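# Move green-PULL-tagged drive carriers into the divider box

## Task

Take each carrier whose drive shows a green PULL tag on its top and place it in the divider box, keeping the box upright. Every such carrier must sit on the box floor and touch only the box, other carriers placed there, or the robot. All other carriers stay in the cage, pushed fully in with their levers latched. Anything held in place only by the robot at the end does not count. Release everything and move the grippers away at the end.

## Robot and tools

Robot: two xArm6-style arms, left_arm and right_arm, each with six revolute joints and a parallel gripper. Their bases sit in the scene frame at left_arm (-0.022, +0.279, 0) m, quat_wxyz (+0.995, 0, 0, -0.095), and right_arm (-0.032, -0.281, 0) m, quat_wxyz (+1.000, 0, 0, +0.031).

Scene frame: origin on the table surface midway between the arms; +x reaches out over the table, +z is up, and left_arm is on the +y side. The arm names do not refer to image sides.

execute_actions takes "actions", a list holding at most one item, plus an optional "pictures" boolean (images come by default). An empty list is a look: nothing moves and the current state returns. A wait is {"steps": N} with N up to 300 control steps of 1/30 s; it adds no new command. A motion is {"rows": [...], "steps": N} with 1 to 15 rows and N at most 15 (default 15). Each row drives one step; if rows run out, the final row is repeated. A refused call moves nothing.

Row layout: one list of exactly 14 numbers, each in [-1, 1], covering both arms even when only one moves. Numbers 1-6 are left_arm joint offsets, number 7 is left_arm opening; numbers 8-13 are right_arm joint offsets, number 14 is right_arm opening. Joint order per arm: waist, shoulder, elbow, forearm roll, wrist pitch, wrist roll.

Joint numbers are offsets, not targets. Scale: 1.0 equals 2.036 rad. They are counted from the joint angles printed in the latest result that contains them; before any such result in the scene, and for later calls within the same reply, they count from where the arm is when the action begins. They are not cumulative across rows. So an all-zero row pulls the arm back to that reference; it is not a hold or a wait. Stated joint ranges (rad): waist -6.283..6.283, shoulder -2.059..2.094, elbow -3.927..0.192, forearm roll -6.283..6.283, wrist pitch -1.693..3.142, wrist roll -6.283..6.283. A request more than 0.010 rad beyond a range end is refused; real ends may sit 0.010 rad either way, and requests past them are clipped, reported as "joint sent to its limit" (possibly referring to an earlier action still running). Missing that line does not prove there is room left.

Opening (numbers 7 and 14) is absolute, not an offset: +1 fully open, -1 closed.

Motion limits: target speed at most 3.14 rad/s per joint, about 0.16 s to accelerate, joints of one arm synchronized. Each step the target stays within 0.623 rad of the measured angle, and if it would move the gripper more than 70 mm from its measured spot, the whole arm target is scaled back. Arms keep heading toward the last row while you think or wait, until they settle, stall, or a step is HELD. "joint command not followed" means the clearance check altered or blocked joint targets; HELD marks steps where (part of) your row was not sent.

Results: a state line per arm gives end_effector_position (m) and end_effector_quat_wxyz plus linear and angular velocity, in the scene frame; the printed hand position can drift from the truth, more at long reach. end_effector_position is the pinch point between closed pads, about 2 cm behind the fingertips; fingertips extend about 10 mm further along the gripper +z as they close. Fingers point along gripper +z and close along its y axis. Joint positions / Joint velocities list each arm's six joints (rad, rad/s) and then pad gap (m; 0.084 fully open). grip_measured is the measured opening on the command scale.

Gripping: to hold, command an opening clearly below grip_measured; the bigger the gap, the harder the squeeze (roughly 24 N per pad on parts up to about 6 cm). Sending back grip_measured gives a light hold; wide parts may slip. Fast closes can spike force. Occasional tugs on held parts or pushes on loose ones may occur.

Loads and faults: per-joint load limits (N m) are waist 45.5, shoulder 45.5, elbow 27.3, forearm roll 27.3, wrist pitch 18.2, wrist roll 18.2, including held weight. Hitting one stops that arm, backs the joint off and pauses it 10 s, dropping the rest of the call. Holding loads heats motors: a MOTOR HOT warning from 65 °C, and at 80 °C an OVER-TEMPERATURE FAULT brakes the arm until it cools.

Cameras: cam_high, cam_low, cam_left_wrist, cam_right_wrist, each 504x504, delivered in that order; calibration (pinhole plus radial) is given per camera, wrist cameras follow their hands. zoom_image takes "camera" and "region" [x0, y0, x1, y1] in image pixels from the top-left, at most 504x504, showing the latest image in more detail. show_instructions displays the reference pages; read_manual(section="licences") returns URDF licence text. finished_scene(scene) ends the current scene (give its number) irreversibly and reports success.

Avoid: dropping carriers, knocking anything off the table (automatic failure), tipping the box, leaving other carriers unlatched or partly out, arms colliding or pressing on each other, hard shoves or slams. Finish with grippers open and withdrawn.

Each tool is called after ">>>" as a command line: name --argument value for each argument, lists and objects as JSON in quotes; but a table of rows of numbers goes row by row, as --pt "numbers of a row", without its own name.

Reference images:

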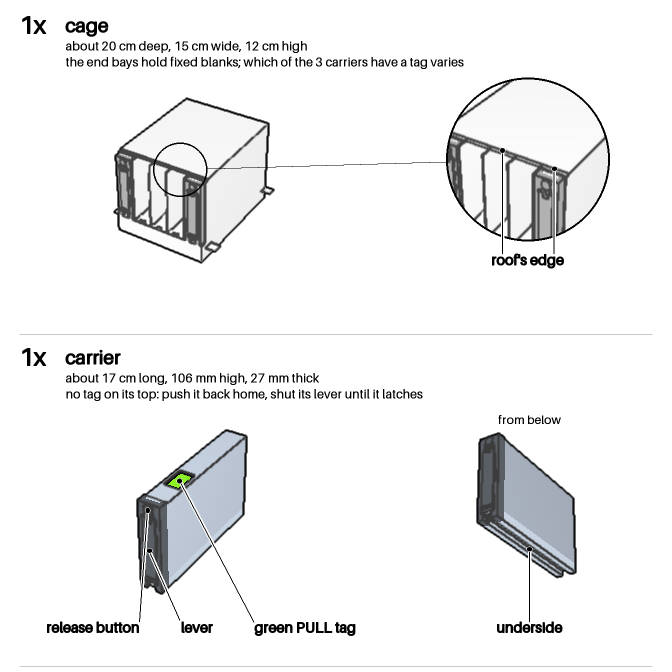

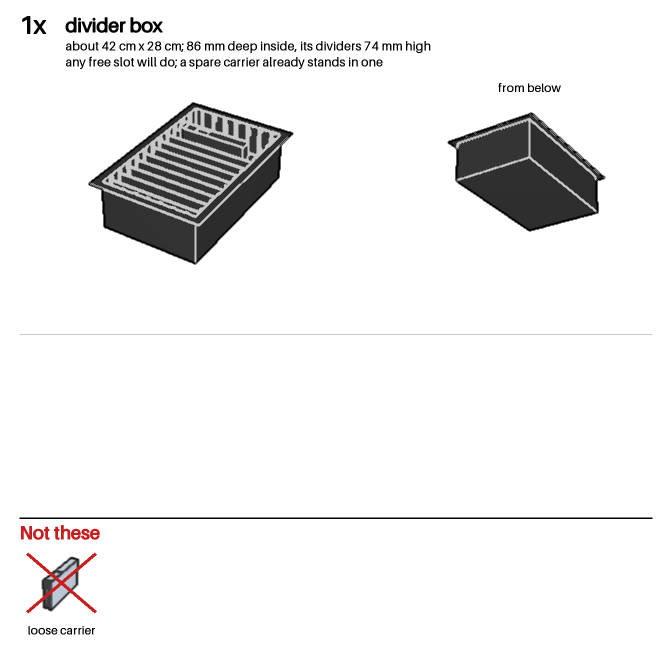

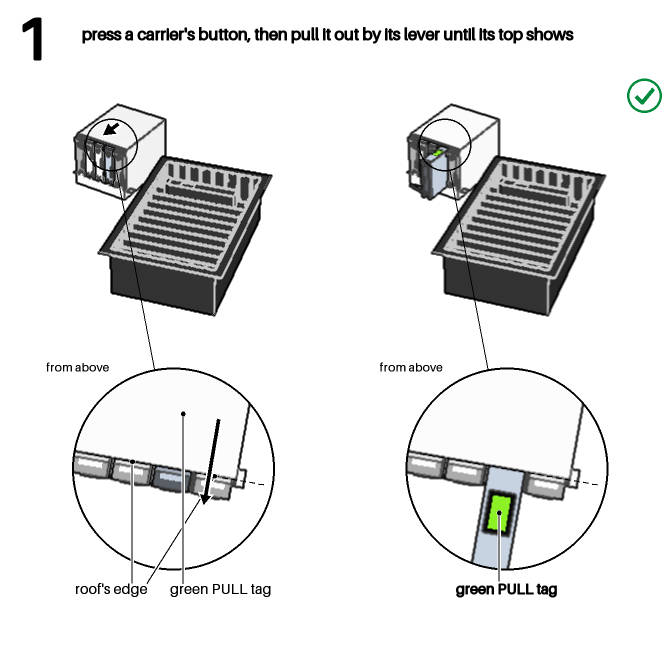

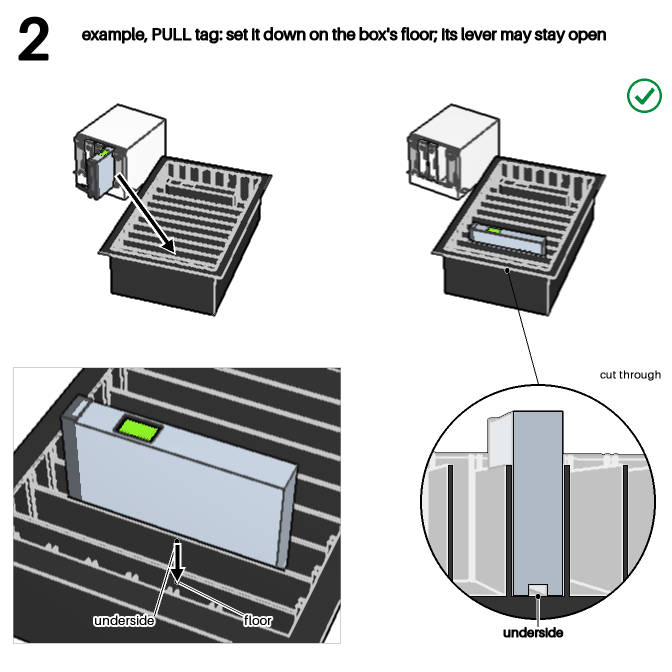

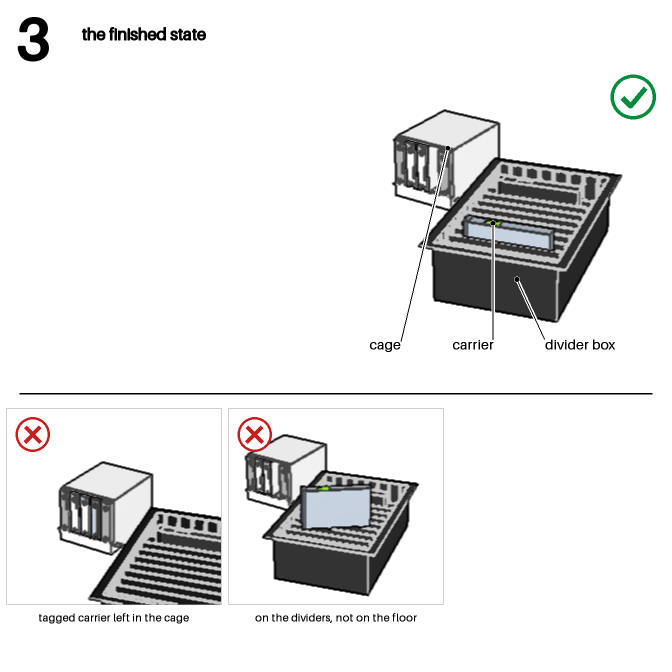

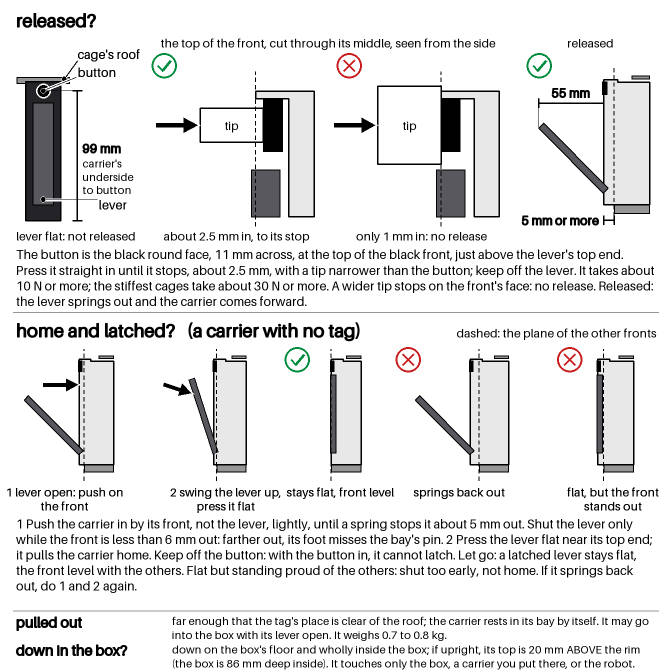

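## Session

>>> execute_actions --actions '[]'

Scene clock: 0.00 s of 9097.00 s.
left_arm: end_effector_position=(+0.3702, +0.2059, +0.2478) grip_measured=+1.00 end_effector_quat_wxyz=(-0.002, +0.996, -0.094, -0.003) end_effector_velocity=(-0.000, -0.000, +0.000) end_effector_angular_velocity=(-0.000, -0.000, +0.000) | right_arm: end_effector_position=(+0.7922, -0.2829, +0.2213) grip_measured=+1.00 end_effector_quat_wxyz=(+0.505, +0.512, +0.664, +0.203) end_effector_velocity=(-0.000, -0.000, -0.001) end_effector_angular_velocity=(+0.000, +0.001, -0.000)
Joint positions: left_arm=[ 0.003 -0.261 -0.928  0.003  1.195 -0.     0.084] | right_arm=[-0.083  0.837 -1.955 -1.664  0.232 -0.331  0.084]
Joint velocities: left_arm=[-0.    -0.     0.     0.    -0.    -0.001  0.   ] | right_arm=[-0.     0.001 -0.     0.001 -0.    -0.001 -0.   ]

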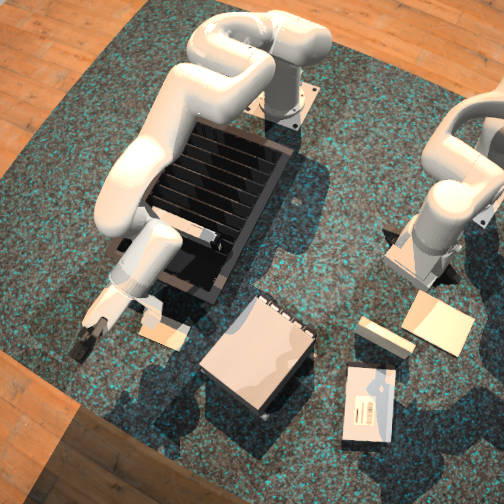

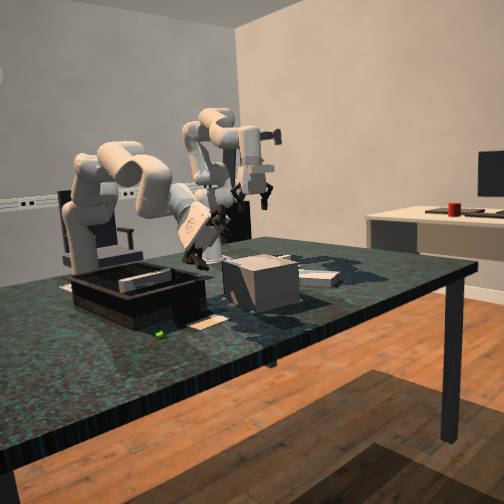

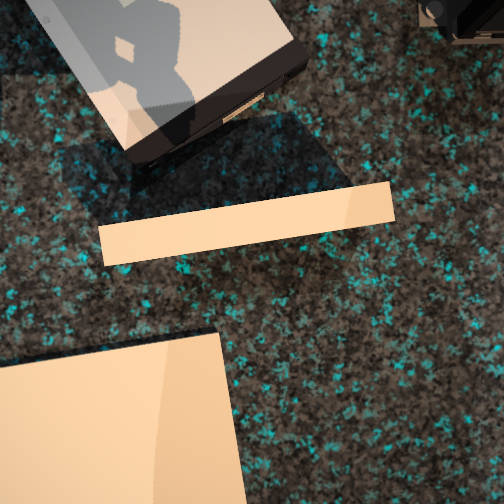

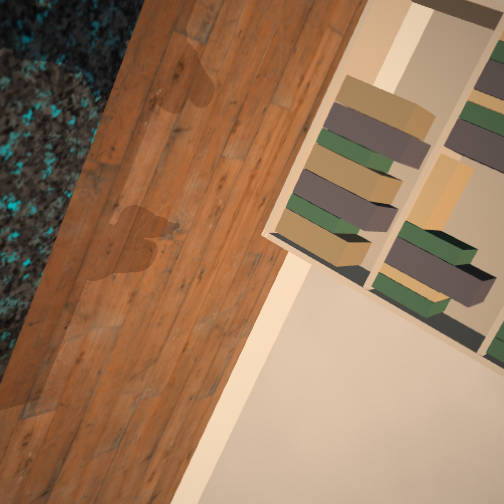

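>>> execute_actions --actions '[{"rows":[[-0.098,0.031,0.336,0,-0.763,0,1,-0.2,-0.4,0.3,0,0,0,1]]}]' --pictures false

>>> execute_actions --actions '[{"steps":45}]'

Scene clock: 21.20 s of 9097.00 s.
left_arm: end_effector_position=(+0.3256, +0.1705, +0.1108) grip_measured=+1.00 end_effector_quat_wxyz=(+0.001, +0.988, -0.153, +0.017) end_effector_velocity=(-0.078, -0.095, -0.287) end_effector_angular_velocity=(-0.193, -0.598, -0.314) | right_arm: end_effector_position=(+0.7349, -0.4115, +0.3171) grip_measured=+1.00 end_effector_quat_wxyz=(+0.538, +0.559, +0.606, +0.171) end_effector_velocity=(-0.163, -0.235, +0.283) end_effector_angular_velocity=(-0.044, -0.236, -0.335)
Joint positions: left_arm=[-0.114 -0.223 -0.53   0.003  0.72  -0.     0.084] | right_arm=[-0.25   0.537 -1.705 -1.664  0.232 -0.331  0.084]
Joint velocities: left_arm=[-0.308  0.096  1.076 -0.    -1.8    0.002 -0.   ] | right_arm=[-0.337 -0.742  0.503 -0.001 -0.002  0.001  0.   ]
Steps of this call (steps 1 to 90: nothing new was sent; then 17.70 s passed at rest; steps 91 to 105: all 15 steps of this action). Readings (joint positions):
91: left_arm=[0.003 -0.261 -0.928 0.003 1.195 -0.000] | right_arm=[-0.083 0.837 -1.955 -1.664 0.232 -0.331]
92: left_arm=[0.002 -0.261 -0.925 0.003 1.191 -0.000] | right_arm=[-0.084 0.835 -1.952 -1.664 0.232 -0.331]
94: left_arm=[-0.009 -0.260 -0.892 0.003 1.151 -0.000] | right_arm=[-0.103 0.803 -1.914 -1.664 0.231 -0.331]
98: left_arm=[-0.049 -0.243 -0.756 0.003 1.024 -0.000] | right_arm=[-0.167 0.705 -1.831 -1.664 0.232 -0.331]
105: the state above

Scene clock: 22.70 s of 9097.00 s.
left_arm: end_effector_position=(+0.3909, +0.1107, +0.1590) grip_measured=+1.00 end_effector_quat_wxyz=(+0.075, +0.904, -0.178, +0.382) end_effector_velocity=(-0.000, -0.000, -0.000) end_effector_angular_velocity=(+0.000, +0.000, -0.000) | right_arm: end_effector_position=(+0.5793, -0.5430, +0.4744) grip_measured=+1.00 end_effector_quat_wxyz=(+0.610, +0.601, +0.499, +0.132) end_effector_velocity=(-0.000, +0.001, +0.001) end_effector_angular_velocity=(+0.001, -0.002, +0.000)
Joint positions: left_arm=[-0.197 -0.198 -0.244  0.003 -0.358 -0.     0.084] | right_arm=[-0.49   0.023 -1.344 -1.664  0.232 -0.331  0.084]
Joint velocities: left_arm=[-0.  0.  0.  0.  0.  0. -0.] | right_arm=[ 0.001 -0.001 -0.     0.002 -0.     0.001  0.   ]
Steps of this call (steps 1 to 45: the robot went on to your last target). Readings (joint positions):
1: left_arm=[-0.125 -0.220 -0.493 0.003 0.655 -0.000] | right_arm=[-0.262 0.512 -1.689 -1.664 0.232 -0.331]
2: left_arm=[-0.136 -0.217 -0.454 0.003 0.580 -0.000] | right_arm=[-0.273 0.488 -1.671 -1.664 0.232 -0.331]
4: left_arm=[-0.158 -0.209 -0.377 0.003 0.411 -0.000] | right_arm=[-0.297 0.438 -1.636 -1.664 0.232 -0.331]
8: left_arm=[-0.185 -0.200 -0.281 0.003 0.059 -0.000] | right_arm=[-0.344 0.336 -1.565 -1.664 0.232 -0.331]
45: the state above
All arms were judged still, so your last target was given up. Only a new action makes them travel on or press farther. Fingers that are still opening or closing keep moving.
camera_calibration (this result's frames):
cam_left_wrist: T_world_to_cam=[[-0.402104, -0.915577, 0.00551231, 0.287693], [-0.641115, 0.277257, -0.715611, 0.400096], [0.653669, -0.291284, -0.698477, 0.0172956], [0, 0, 0, 1]] pos_world=[0.360885, 0.157514, 0.296808]
cam_right_wrist: T_world_to_cam=[[0.449475, 0.254721, 0.856206, -0.492363], [-0.454292, -0.7601, 0.464615, -0.29611], [0.769149, -0.5978, -0.225929, -0.532456], [0, 0, 0, 1]] pos_world=[0.496323, -0.417961, 0.438844]

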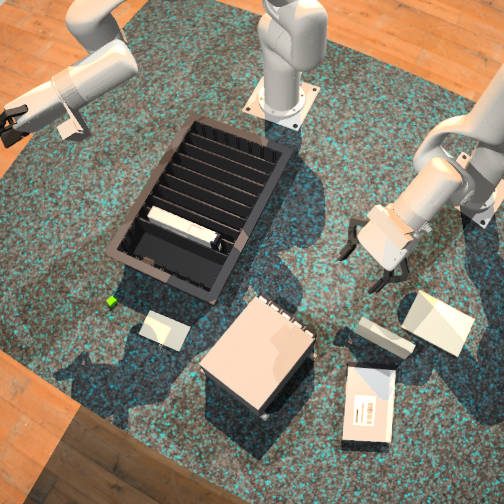

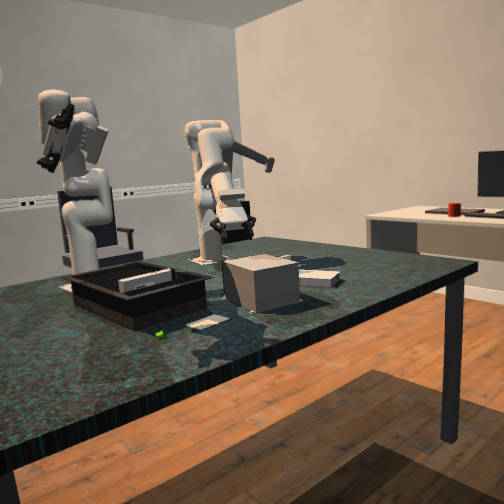

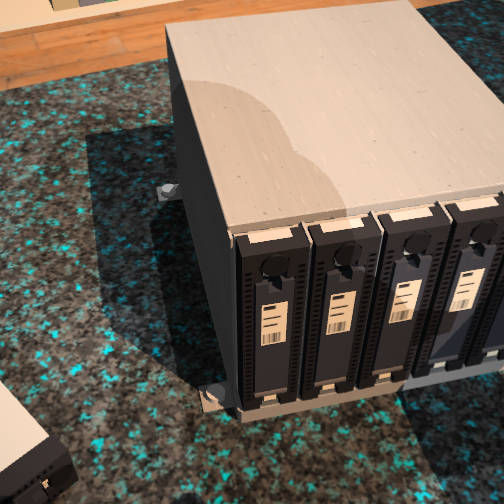

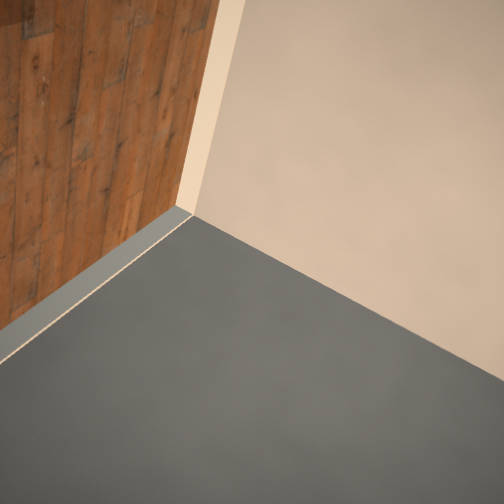

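>>> execute_actions --actions '[{"rows":[[-0.0313,0.2315,-0.187,0,-0.0445,0,0,0.437,-0.208,0.586,0.817,-0.261,0.163,-1]]}]' --pictures false

>>> execute_actions --actions '[{"steps":75}]'

Scene clock: 40.20 s of 9097.00 s.
left_arm: end_effector_position=(+0.4703, +0.0423, +0.1129) grip_measured=-0.01 end_effector_quat_wxyz=(+0.086, +0.898, -0.206, +0.378) end_effector_velocity=(+0.041, -0.039, -0.039) end_effector_angular_velocity=(-0.004, -0.007, -0.032) | right_arm: end_effector_position=(+0.5829, -0.3588, +0.4393) grip_measured=-1.00 end_effector_quat_wxyz=(+0.486, +0.621, +0.531, +0.311) end_effector_velocity=(-0.048, +0.410, -0.101) end_effector_angular_velocity=(+0.789, +0.029, +0.574)
Joint positions: left_arm=[-0.258  0.252 -0.605  0.003 -0.443 -0.     0.044] | right_arm=[-0.279 -0.104 -1.134 -1.453  0.073 -0.231  0.   ]
Joint velocities: left_arm=[-0.032  0.256 -0.206 -0.001 -0.058  0.    -0.   ] | right_arm=[ 0.506 -0.253  0.504  0.503 -0.317  0.198  0.   ]
Steps of this call (steps 1 to 90: nothing new was sent; then 14.00 s passed at rest; steps 91 to 105: all 15 steps of this action). Readings (joint positions):
91: left_arm=[-0.197 -0.198 -0.244 0.003 -0.358 -0.000] | right_arm=[-0.490 0.023 -1.344 -1.664 0.232 -0.331]
92: left_arm=[-0.197 -0.195 -0.246 0.003 -0.359 -0.000] | right_arm=[-0.488 0.021 -1.341 -1.660 0.229 -0.328]
94: left_arm=[-0.202 -0.156 -0.276 0.003 -0.367 -0.000] | right_arm=[-0.461 0.002 -1.312 -1.631 0.205 -0.313]
98: left_arm=[-0.228 0.033 -0.433 0.003 -0.402 -0.000] | right_arm=[-0.394 -0.040 -1.248 -1.567 0.152 -0.281]
105: the state above

Scene clock: 42.70 s of 9097.00 s.
left_arm: end_effector_position=(+0.4746, +0.0386, +0.1106) grip_measured=-0.01 end_effector_quat_wxyz=(+0.087, +0.898, -0.207, +0.379) end_effector_velocity=(-0.000, -0.000, -0.000) end_effector_angular_velocity=(-0.000, +0.001, +0.000) | right_arm: end_effector_position=(+0.3469, -0.0930, +0.1902) grip_measured=-1.00 end_effector_quat_wxyz=(-0.095, +0.887, +0.208, +0.402) end_effector_velocity=(-0.000, +0.000, +0.001) end_effector_angular_velocity=(+0.000, -0.001, +0.001)
Joint positions: left_arm=[-0.26   0.273 -0.624  0.003 -0.448 -0.     0.044] | right_arm=[ 0.399 -0.4   -0.151 -0.001 -0.3    0.001  0.   ]
Joint velocities: left_arm=[-0.     0.001  0.     0.     0.    -0.001 -0.   ] | right_arm=[ 0.    -0.002  0.    -0.    -0.     0.     0.   ]
Steps of this call (steps 1 to 60: the robot went on to your last target; steps 61 to 75: nothing new was sent). Readings (joint positions):
1: left_arm=[-0.258 0.259 -0.611 0.003 -0.445 -0.000] | right_arm=[-0.262 -0.112 -1.117 -1.436 0.062 -0.225]
2: left_arm=[-0.259 0.263 -0.615 0.003 -0.446 -0.000] | right_arm=[-0.245 -0.121 -1.100 -1.419 0.052 -0.218]
4: left_arm=[-0.259 0.268 -0.619 0.003 -0.447 -0.000] | right_arm=[-0.211 -0.136 -1.065 -1.385 0.032 -0.206]
8: left_arm=[-0.260 0.271 -0.623 0.003 -0.448 -0.000] | right_arm=[-0.141 -0.167 -0.993 -1.312 -0.007 -0.182]
75: the state above
All arms were judged still, so your last target was given up. Only a new action makes them travel on or press farther. Fingers that are still opening or closing keep moving.
camera_calibration (this result's frames):
cam_left_wrist: T_world_to_cam=[[-0.459688, -0.888061, 0.0057899, 0.281848], [-0.622211, 0.31741, -0.715615, 0.428584], [0.633672, -0.332562, -0.698471, -0.0811822], [0, 0, 0, 1]] pos_world=[0.447675, 0.0872631, 0.248366]
cam_right_wrist: T_world_to_cam=[[0.45812, -0.888816, 0.0114909, -0.207798], [-0.577182, -0.307277, -0.756598, 0.389443], [0.676008, 0.339981, -0.653779, 0.0519841], [0, 0, 0, 1]] pos_world=[0.284834, -0.0827007, 0.331026]

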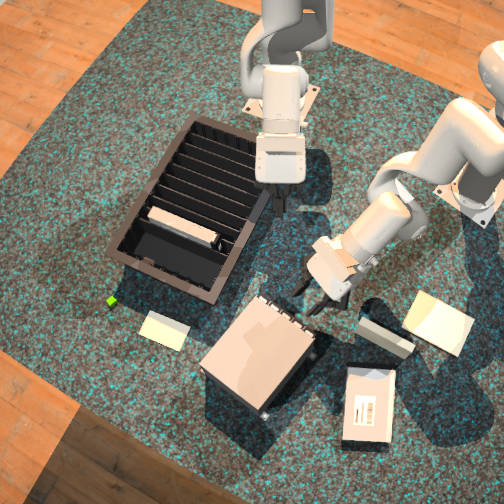

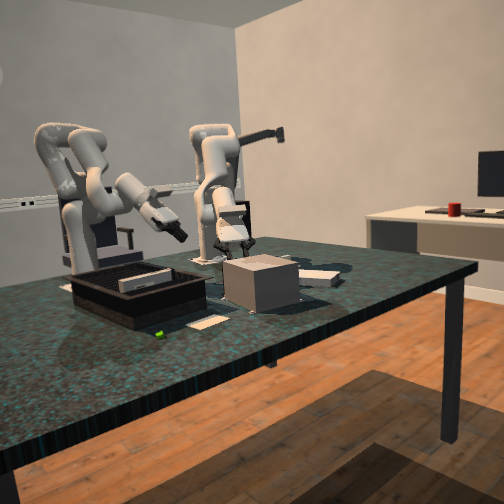

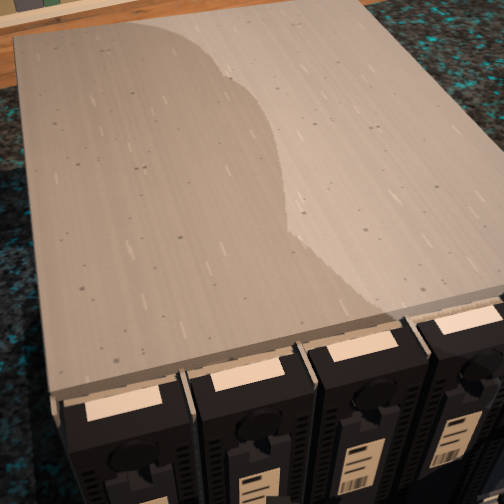

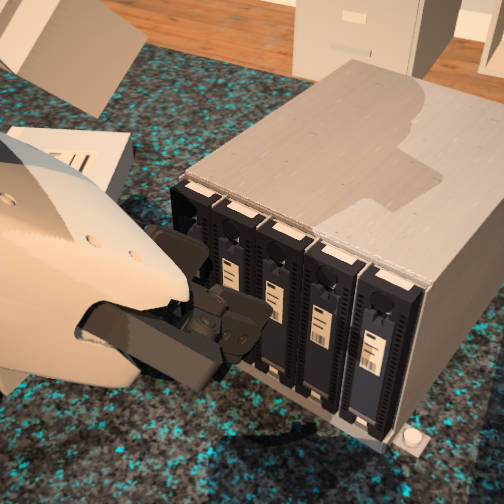

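>>> execute_actions --actions '[{"rows":[[0.0037,0.0129,-0.0215,0,0.0086,0,0,0,0,0,0,0,0,-1]]}]'

Scene clock: 54.17 s of 9097.00 s.
left_arm: end_effector_position=(+0.4870, +0.0373, +0.1105) grip_measured=-0.01 end_effector_quat_wxyz=(+0.086, +0.898, -0.204, +0.379) end_effector_velocity=(+0.001, -0.000, +0.001) end_effector_angular_velocity=(+0.001, -0.002, -0.001) | right_arm: end_effector_position=(+0.3469, -0.0930, +0.1902) grip_measured=-1.00 end_effector_quat_wxyz=(-0.095, +0.887, +0.208, +0.402) end_effector_velocity=(+0.000, +0.000, +0.001) end_effector_angular_velocity=(+0.001, -0.001, +0.000)
Joint positions: left_arm=[-0.253  0.3   -0.668  0.003 -0.431 -0.     0.044] | right_arm=[ 0.399 -0.4   -0.151 -0.001 -0.3    0.001  0.   ]
Joint velocities: left_arm=[ 0.     0.001 -0.004 -0.     0.002  0.002  0.   ] | right_arm=[ 0.001 -0.002 -0.     0.001 -0.    -0.     0.   ]
Steps of this call (steps 1 to 90: nothing new was sent; then 7.97 s passed at rest; steps 91 to 105: all 15 steps of this action). Readings (joint positions):
91: left_arm=[-0.260 0.274 -0.624 0.003 -0.448 -0.000] | right_arm=[0.399 -0.400 -0.151 -0.001 -0.300 0.001]
92: left_arm=[-0.260 0.275 -0.627 0.003 -0.447 -0.000] | right_arm=[0.399 -0.400 -0.151 -0.001 -0.300 0.001]
94: left_arm=[-0.257 0.286 -0.644 0.003 -0.440 -0.000] | right_arm=[0.399 -0.400 -0.151 -0.001 -0.300 0.001]
98: left_arm=[-0.253 0.297 -0.664 0.003 -0.433 -0.000] | right_arm=[0.399 -0.400 -0.151 -0.001 -0.300 0.001]
105: the state above
camera_calibration (this result's frames):
cam_left_wrist: T_world_to_cam=[[-0.453056, -0.891464, 0.00573658, 0.283276], [-0.624636, 0.312845, -0.715513, 0.437955], [0.636059, -0.327751, -0.698576, -0.090897], [0, 0, 0, 1]] pos_world=[0.459718, 0.0857271, 0.248239]
cam_right_wrist: T_world_to_cam=[[0.45812, -0.888816, 0.0114909, -0.207798], [-0.577182, -0.307277, -0.756598, 0.389443], [0.676008, 0.339981, -0.653779, 0.0519842], [0, 0, 0, 1]] pos_world=[0.284834, -0.0827007, 0.331026]

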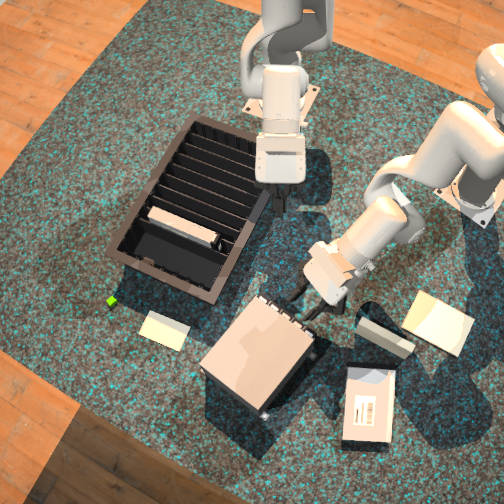

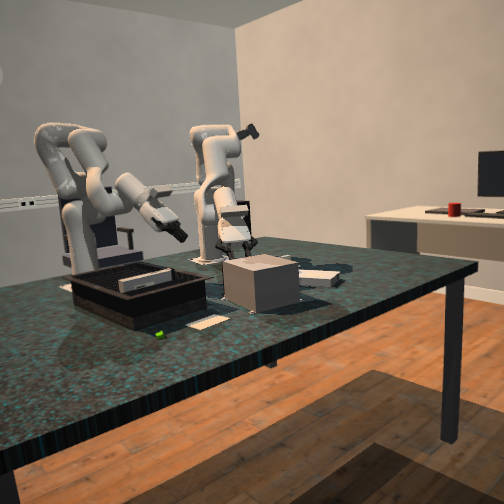

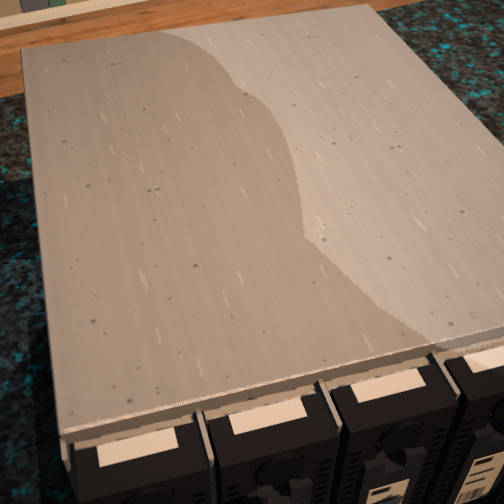

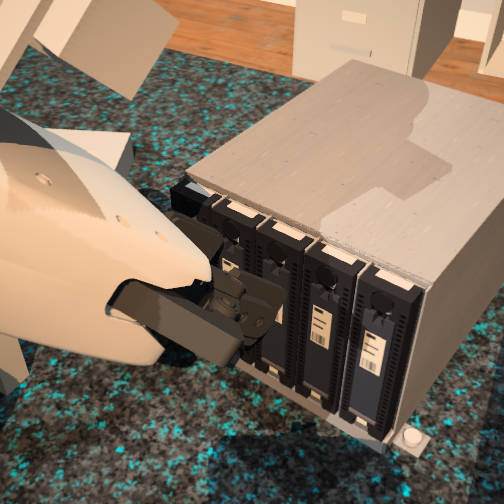

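>>> execute_actions --actions '[{"rows":[[0,0.0006,-0.0084,0,0.0078,0,0,0,0,0,0,0,0,-1]]}]'

>>> zoom_image --camera "cam_right_wrist" --region '[160,170,320,330]'

Scene clock: 59.23 s of 9097.00 s.
left_arm: end_effector_position=(+0.4913, +0.0352, +0.1133) grip_measured=-0.01 end_effector_quat_wxyz=(+0.085, +0.898, -0.204, +0.379) end_effector_velocity=(+0.000, +0.000, +0.000) end_effector_angular_velocity=(+0.000, +0.000, +0.000) | right_arm: end_effector_position=(+0.3469, -0.0930, +0.1902) grip_measured=-1.00 end_effector_quat_wxyz=(-0.095, +0.887, +0.208, +0.402) end_effector_velocity=(-0.000, -0.000, -0.000) end_effector_angular_velocity=(-0.001, +0.000, +0.000)
Joint positions: left_arm=[-0.253  0.301 -0.684  0.003 -0.415 -0.     0.044] | right_arm=[ 0.399 -0.4   -0.151 -0.001 -0.3    0.001  0.   ]
Joint velocities: left_arm=[ 0.    -0.    -0.001  0.     0.002 -0.     0.   ] | right_arm=[-0.    -0.001  0.001  0.     0.    -0.001  0.   ]
Steps of this call (steps 1 to 15: the robot went on to your last target; steps 16 to 90: nothing new was sent; then 1.57 s passed at rest; steps 91 to 105: all 15 steps of this action). Readings (joint positions):
91: left_arm=[-0.253 0.300 -0.668 0.003 -0.431 -0.000] | right_arm=[0.399 -0.400 -0.151 -0.001 -0.300 0.001]
92: left_arm=[-0.253 0.300 -0.670 0.003 -0.429 -0.000] | right_arm=[0.399 -0.400 -0.151 -0.001 -0.300 0.001]
94: left_arm=[-0.253 0.300 -0.676 0.003 -0.423 -0.000] | right_arm=[0.399 -0.400 -0.151 -0.001 -0.300 0.001]
98: left_arm=[-0.253 0.300 -0.683 0.003 -0.417 -0.000] | right_arm=[0.399 -0.400 -0.151 -0.001 -0.300 0.001]
105: the state above
camera_calibration (this result's frames):
cam_left_wrist: T_world_to_cam=[[-0.453033, -0.891476, 0.00569676, 0.283397], [-0.624763, 0.312922, -0.715368, 0.44341], [0.63595, -0.327644, -0.698725, -0.0922711], [0, 0, 0, 1]] pos_world=[0.464094, 0.0836562, 0.251115]
cam_right_wrist: T_world_to_cam=[[0.45812, -0.888816, 0.011491, -0.207798], [-0.577182, -0.307277, -0.756598, 0.389443], [0.676008, 0.339981, -0.653779, 0.0519841], [0, 0, 0, 1]] pos_world=[0.284834, -0.0827007, 0.331026]

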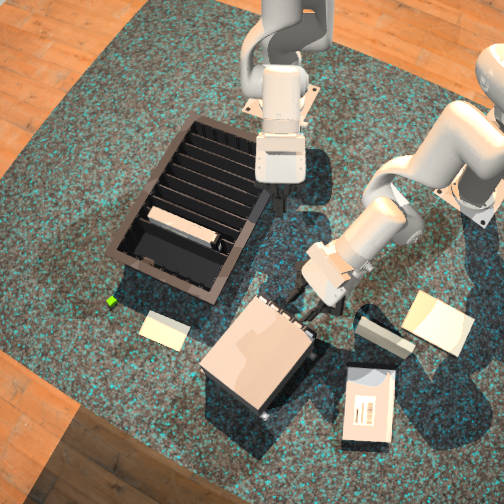

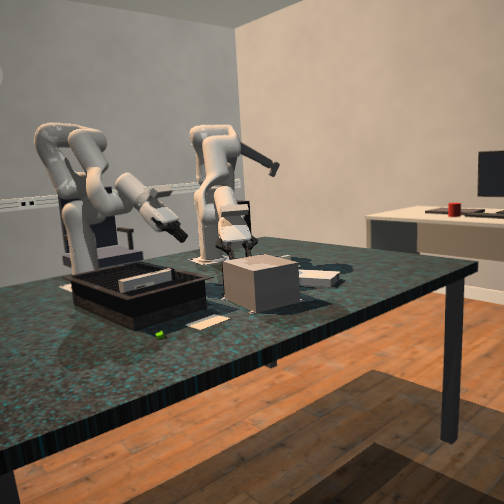

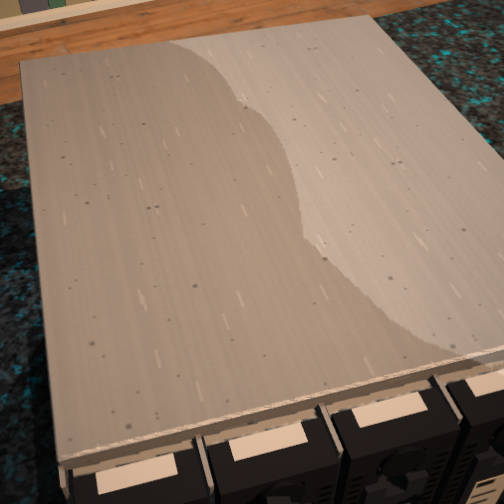

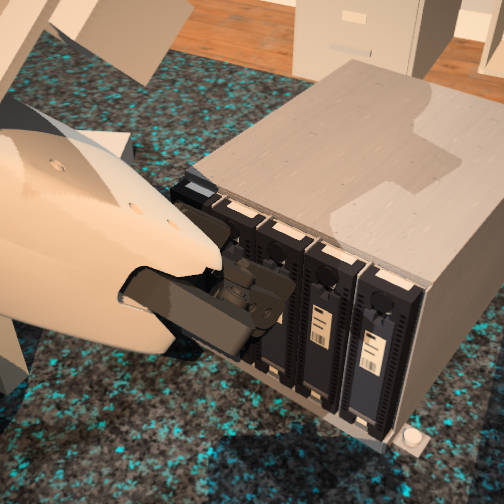

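Region (160, 170, 320, 330) of cam_right_wrist's 504x504 image, scaled by 3.150, with more detail than that image has.

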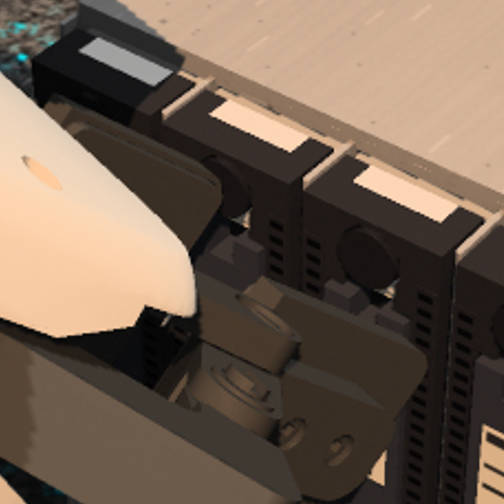

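Looks aligned. Push 5 mm.

>>> execute_actions --actions '[{"rows":[[0,0.0056,-0.009,0,0.0034,0,0,0,0,0,0,0,0,-1]]}]'

>>> zoom_image --camera "cam_right_wrist" --region '[160,170,320,330]'

Scene clock: 63.07 s of 9097.00 s.
left_arm: end_effector_position=(+0.4950, +0.0332, +0.1124) grip_measured=-0.01 end_effector_quat_wxyz=(+0.085, +0.899, -0.204, +0.378) end_effector_velocity=(+0.001, -0.001, +0.001) end_effector_angular_velocity=(-0.001, -0.003, -0.001) | right_arm: end_effector_position=(+0.3469, -0.0930, +0.1902) grip_measured=-1.00 end_effector_quat_wxyz=(-0.095, +0.887, +0.208, +0.402) end_effector_velocity=(+0.000, +0.000, -0.000) end_effector_angular_velocity=(+0.001, +0.001, -0.001)
Joint positions: left_arm=[-0.253  0.312 -0.701  0.003 -0.408 -0.     0.044] | right_arm=[ 0.399 -0.4   -0.151 -0.001 -0.3    0.001  0.   ]
Joint velocities: left_arm=[-0.     0.001 -0.004  0.     0.     0.    -0.   ] | right_arm=[ 0.001  0.001 -0.     0.001 -0.     0.001  0.   ]
Steps of this call (steps 1 to 15: the robot went on to your last target; steps 16 to 90: nothing new was sent; then 0.33 s passed at rest; steps 91 to 105: all 15 steps of this action). Readings (joint positions):
91: left_arm=[-0.253 0.301 -0.685 0.003 -0.415 -0.000] | right_arm=[0.399 -0.400 -0.151 -0.001 -0.300 0.001]
92: left_arm=[-0.253 0.302 -0.686 0.003 -0.414 -0.000] | right_arm=[0.399 -0.400 -0.151 -0.001 -0.300 0.001]
94: left_arm=[-0.253 0.306 -0.692 0.003 -0.411 -0.000] | right_arm=[0.399 -0.400 -0.151 -0.001 -0.300 0.001]
98: left_arm=[-0.253 0.311 -0.699 0.003 -0.409 -0.000] | right_arm=[0.399 -0.400 -0.151 -0.001 -0.300 0.001]
105: the state above
camera_calibration (this result's frames):
cam_left_wrist: T_world_to_cam=[[-0.453455, -0.891261, 0.00573307, 0.283455], [-0.625873, 0.313838, -0.713995, 0.446007], [0.634556, -0.327353, -0.700128, -0.0950517], [0, 0, 0, 1]] pos_world=[0.467994, 0.0815428, 0.250273]
cam_right_wrist: T_world_to_cam=[[0.458121, -0.888816, 0.011491, -0.207798], [-0.577182, -0.307277, -0.756599, 0.389443], [0.676008, 0.339981, -0.653779, 0.0519841], [0, 0, 0, 1]] pos_world=[0.284834, -0.0827007, 0.331026]

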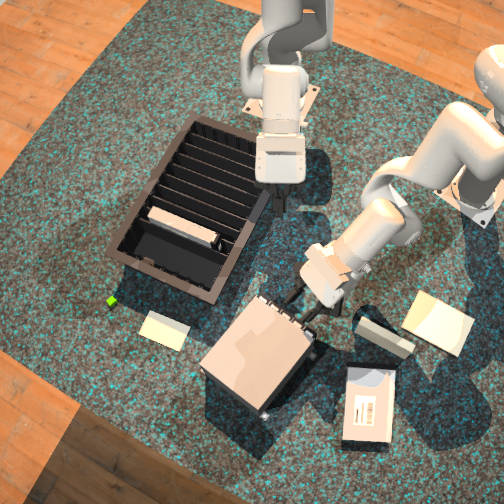

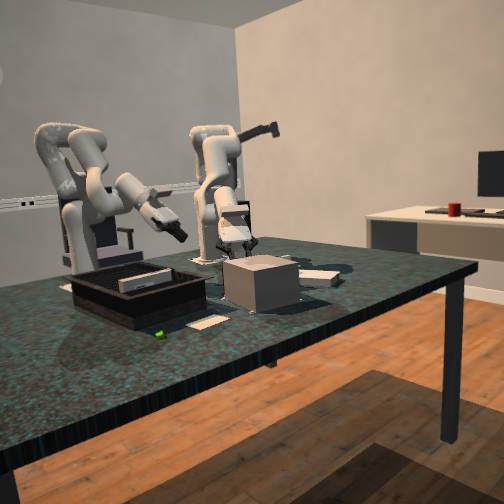

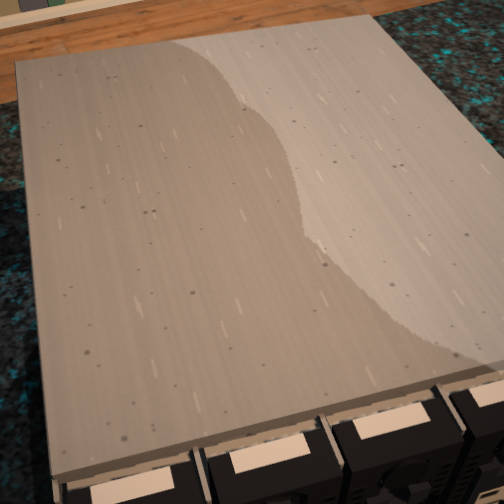

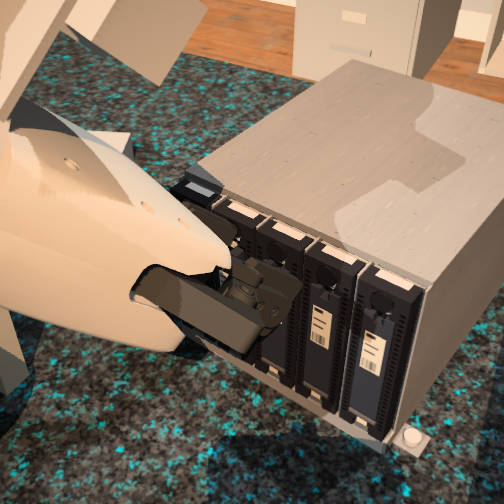

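Region (160, 170, 320, 330) of cam_right_wrist's 504x504 image, scaled by 3.150, with more detail than that image has.

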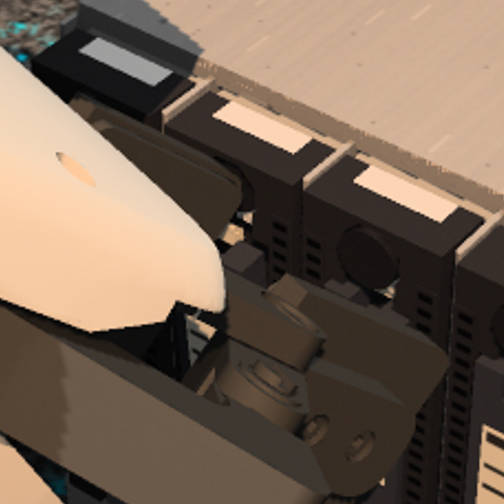

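>>> execute_actions --actions '[{"rows":[[0,-0.012,0.02,0,-0.008,0,0,0,0,0,0,0,0,-1],[0,-0.012,0.02,0,-0.008,0,0,0,0,0,0,0,0,-1],[0,-0.012,0.02,0,-0.008,0,0,0,0,0,0,0,0,-1],[0,-0.012,0.02,0,-0.008,0,0,0,0,0,0,0,0,-1],[0,-0.012,0.02,0,-0.008,0,0,0,0,0,0,0,0,-1],[0,-0.012,0.02,0,-0.008,0,0,0,0,0,0,0,0,-1],[0,-0.14,0.082,0,0.058,0,0,0,0,0,0,0,0,-1]]}]' --pictures false

>>> execute_actions --actions '[{"steps":20}]'

Scene clock: 73.30 s of 9097.00 s.
left_arm: end_effector_position=(+0.4623, +0.0491, +0.1649) grip_measured=-0.01 end_effector_quat_wxyz=(+0.086, +0.897, -0.203, +0.384) end_effector_velocity=(-0.064, +0.030, +0.097) end_effector_angular_velocity=(-0.004, -0.007, +0.001) | right_arm: end_effector_position=(+0.3469, -0.0930, +0.1902) grip_measured=-1.00 end_effector_quat_wxyz=(-0.095, +0.887, +0.208, +0.402) end_effector_velocity=(-0.000, -0.000, -0.001) end_effector_angular_velocity=(-0.000, +0.003, -0.002)
Joint positions: left_arm=[-0.253  0.061 -0.558  0.003 -0.312 -0.     0.044] | right_arm=[ 0.399 -0.4   -0.151 -0.001 -0.3    0.001  0.   ]
Joint velocities: left_arm=[-0.001 -0.499  0.238  0.     0.253 -0.003 -0.   ] | right_arm=[-0.     0.003  0.     0.001  0.     0.001  0.   ]
Steps of this call (steps 1 to 15: the robot went on to your last target; steps 16 to 90: nothing new was sent; then 6.73 s passed at rest; steps 91 to 105: all 15 steps of this action). Readings (joint positions):
91: left_arm=[-0.253 0.312 -0.703 0.003 -0.408 -0.000] | right_arm=[0.399 -0.400 -0.151 -0.001 -0.300 0.001]
92: left_arm=[-0.253 0.311 -0.700 0.003 -0.410 -0.000] | right_arm=[0.399 -0.400 -0.151 -0.001 -0.300 0.001]
94: left_arm=[-0.253 0.301 -0.684 0.003 -0.416 -0.000] | right_arm=[0.399 -0.400 -0.151 -0.001 -0.300 0.001]
98: left_arm=[-0.253 0.285 -0.669 0.003 -0.422 -0.000] | right_arm=[0.399 -0.400 -0.151 -0.001 -0.300 0.001]
105: the state above

Scene clock: 73.97 s of 9097.00 s.
left_arm: end_effector_position=(+0.4547, +0.0525, +0.1667) grip_measured=-0.01 end_effector_quat_wxyz=(+0.085, +0.899, -0.204, +0.378) end_effector_velocity=(-0.000, +0.000, +0.000) end_effector_angular_velocity=(-0.001, +0.000, +0.001) | right_arm: end_effector_position=(+0.3469, -0.0930, +0.1902) grip_measured=-1.00 end_effector_quat_wxyz=(-0.095, +0.887, +0.208, +0.402) end_effector_velocity=(+0.000, -0.000, +0.001) end_effector_angular_velocity=(+0.002, -0.002, -0.002)
Joint positions: left_arm=[-0.253  0.027 -0.534  0.003 -0.29  -0.     0.044] | right_arm=[ 0.399 -0.4   -0.151 -0.001 -0.3    0.001  0.   ]
Joint velocities: left_arm=[ 0.    -0.002  0.001  0.    -0.    -0.001  0.   ] | right_arm=[-0.001 -0.003 -0.     0.002  0.    -0.     0.   ]
Steps of this call (steps 1 to 20: the robot went on to your last target). Readings (joint positions):
1: left_arm=[-0.253 0.048 -0.551 0.003 -0.305 -0.000] | right_arm=[0.399 -0.400 -0.151 -0.001 -0.300 0.001]
2: left_arm=[-0.253 0.041 -0.545 0.003 -0.300 -0.000] | right_arm=[0.399 -0.400 -0.151 -0.001 -0.300 0.001]
4: left_arm=[-0.253 0.034 -0.538 0.003 -0.294 -0.000] | right_arm=[0.399 -0.400 -0.151 -0.001 -0.300 0.001]
8: left_arm=[-0.253 0.030 -0.535 0.003 -0.291 -0.000] | right_arm=[0.399 -0.400 -0.151 -0.001 -0.300 0.001]
20: the state above
camera_calibration (this result's frames):
cam_left_wrist: T_world_to_cam=[[-0.453295, -0.891344, 0.00536687, 0.282002], [-0.625916, 0.314013, -0.71388, 0.453506], [0.634628, -0.326958, -0.700247, -0.0252412], [0, 0, 0, 1]] pos_world=[0.427705, 0.100701, 0.30456]
cam_right_wrist: T_world_to_cam=[[0.458121, -0.888816, 0.0114912, -0.207798], [-0.577182, -0.307278, -0.756599, 0.389443], [0.676008, 0.339981, -0.653779, 0.0519841], [0, 0, 0, 1]] pos_world=[0.284834, -0.0827007, 0.331026]

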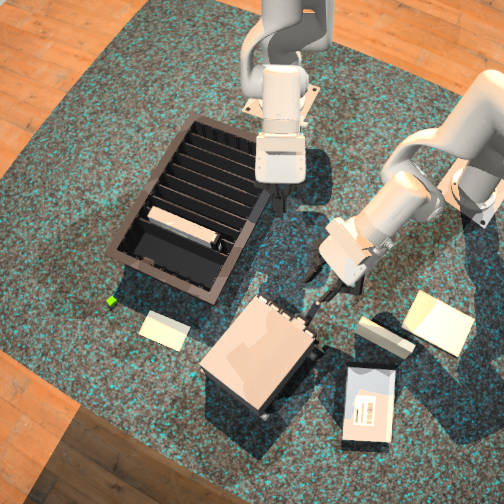

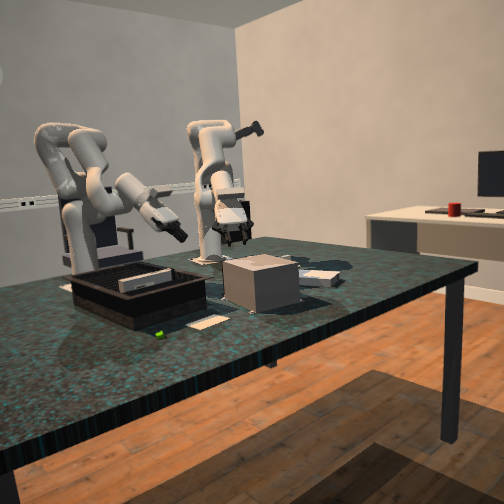

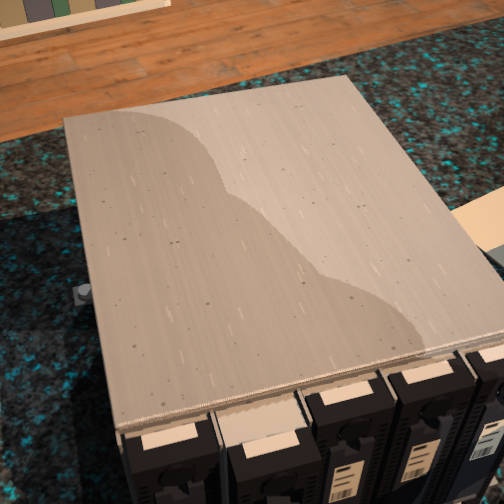

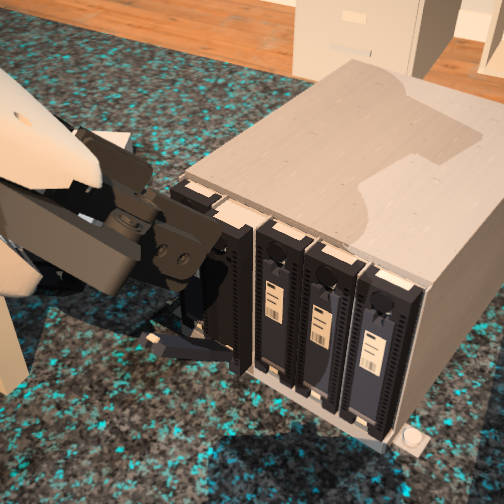

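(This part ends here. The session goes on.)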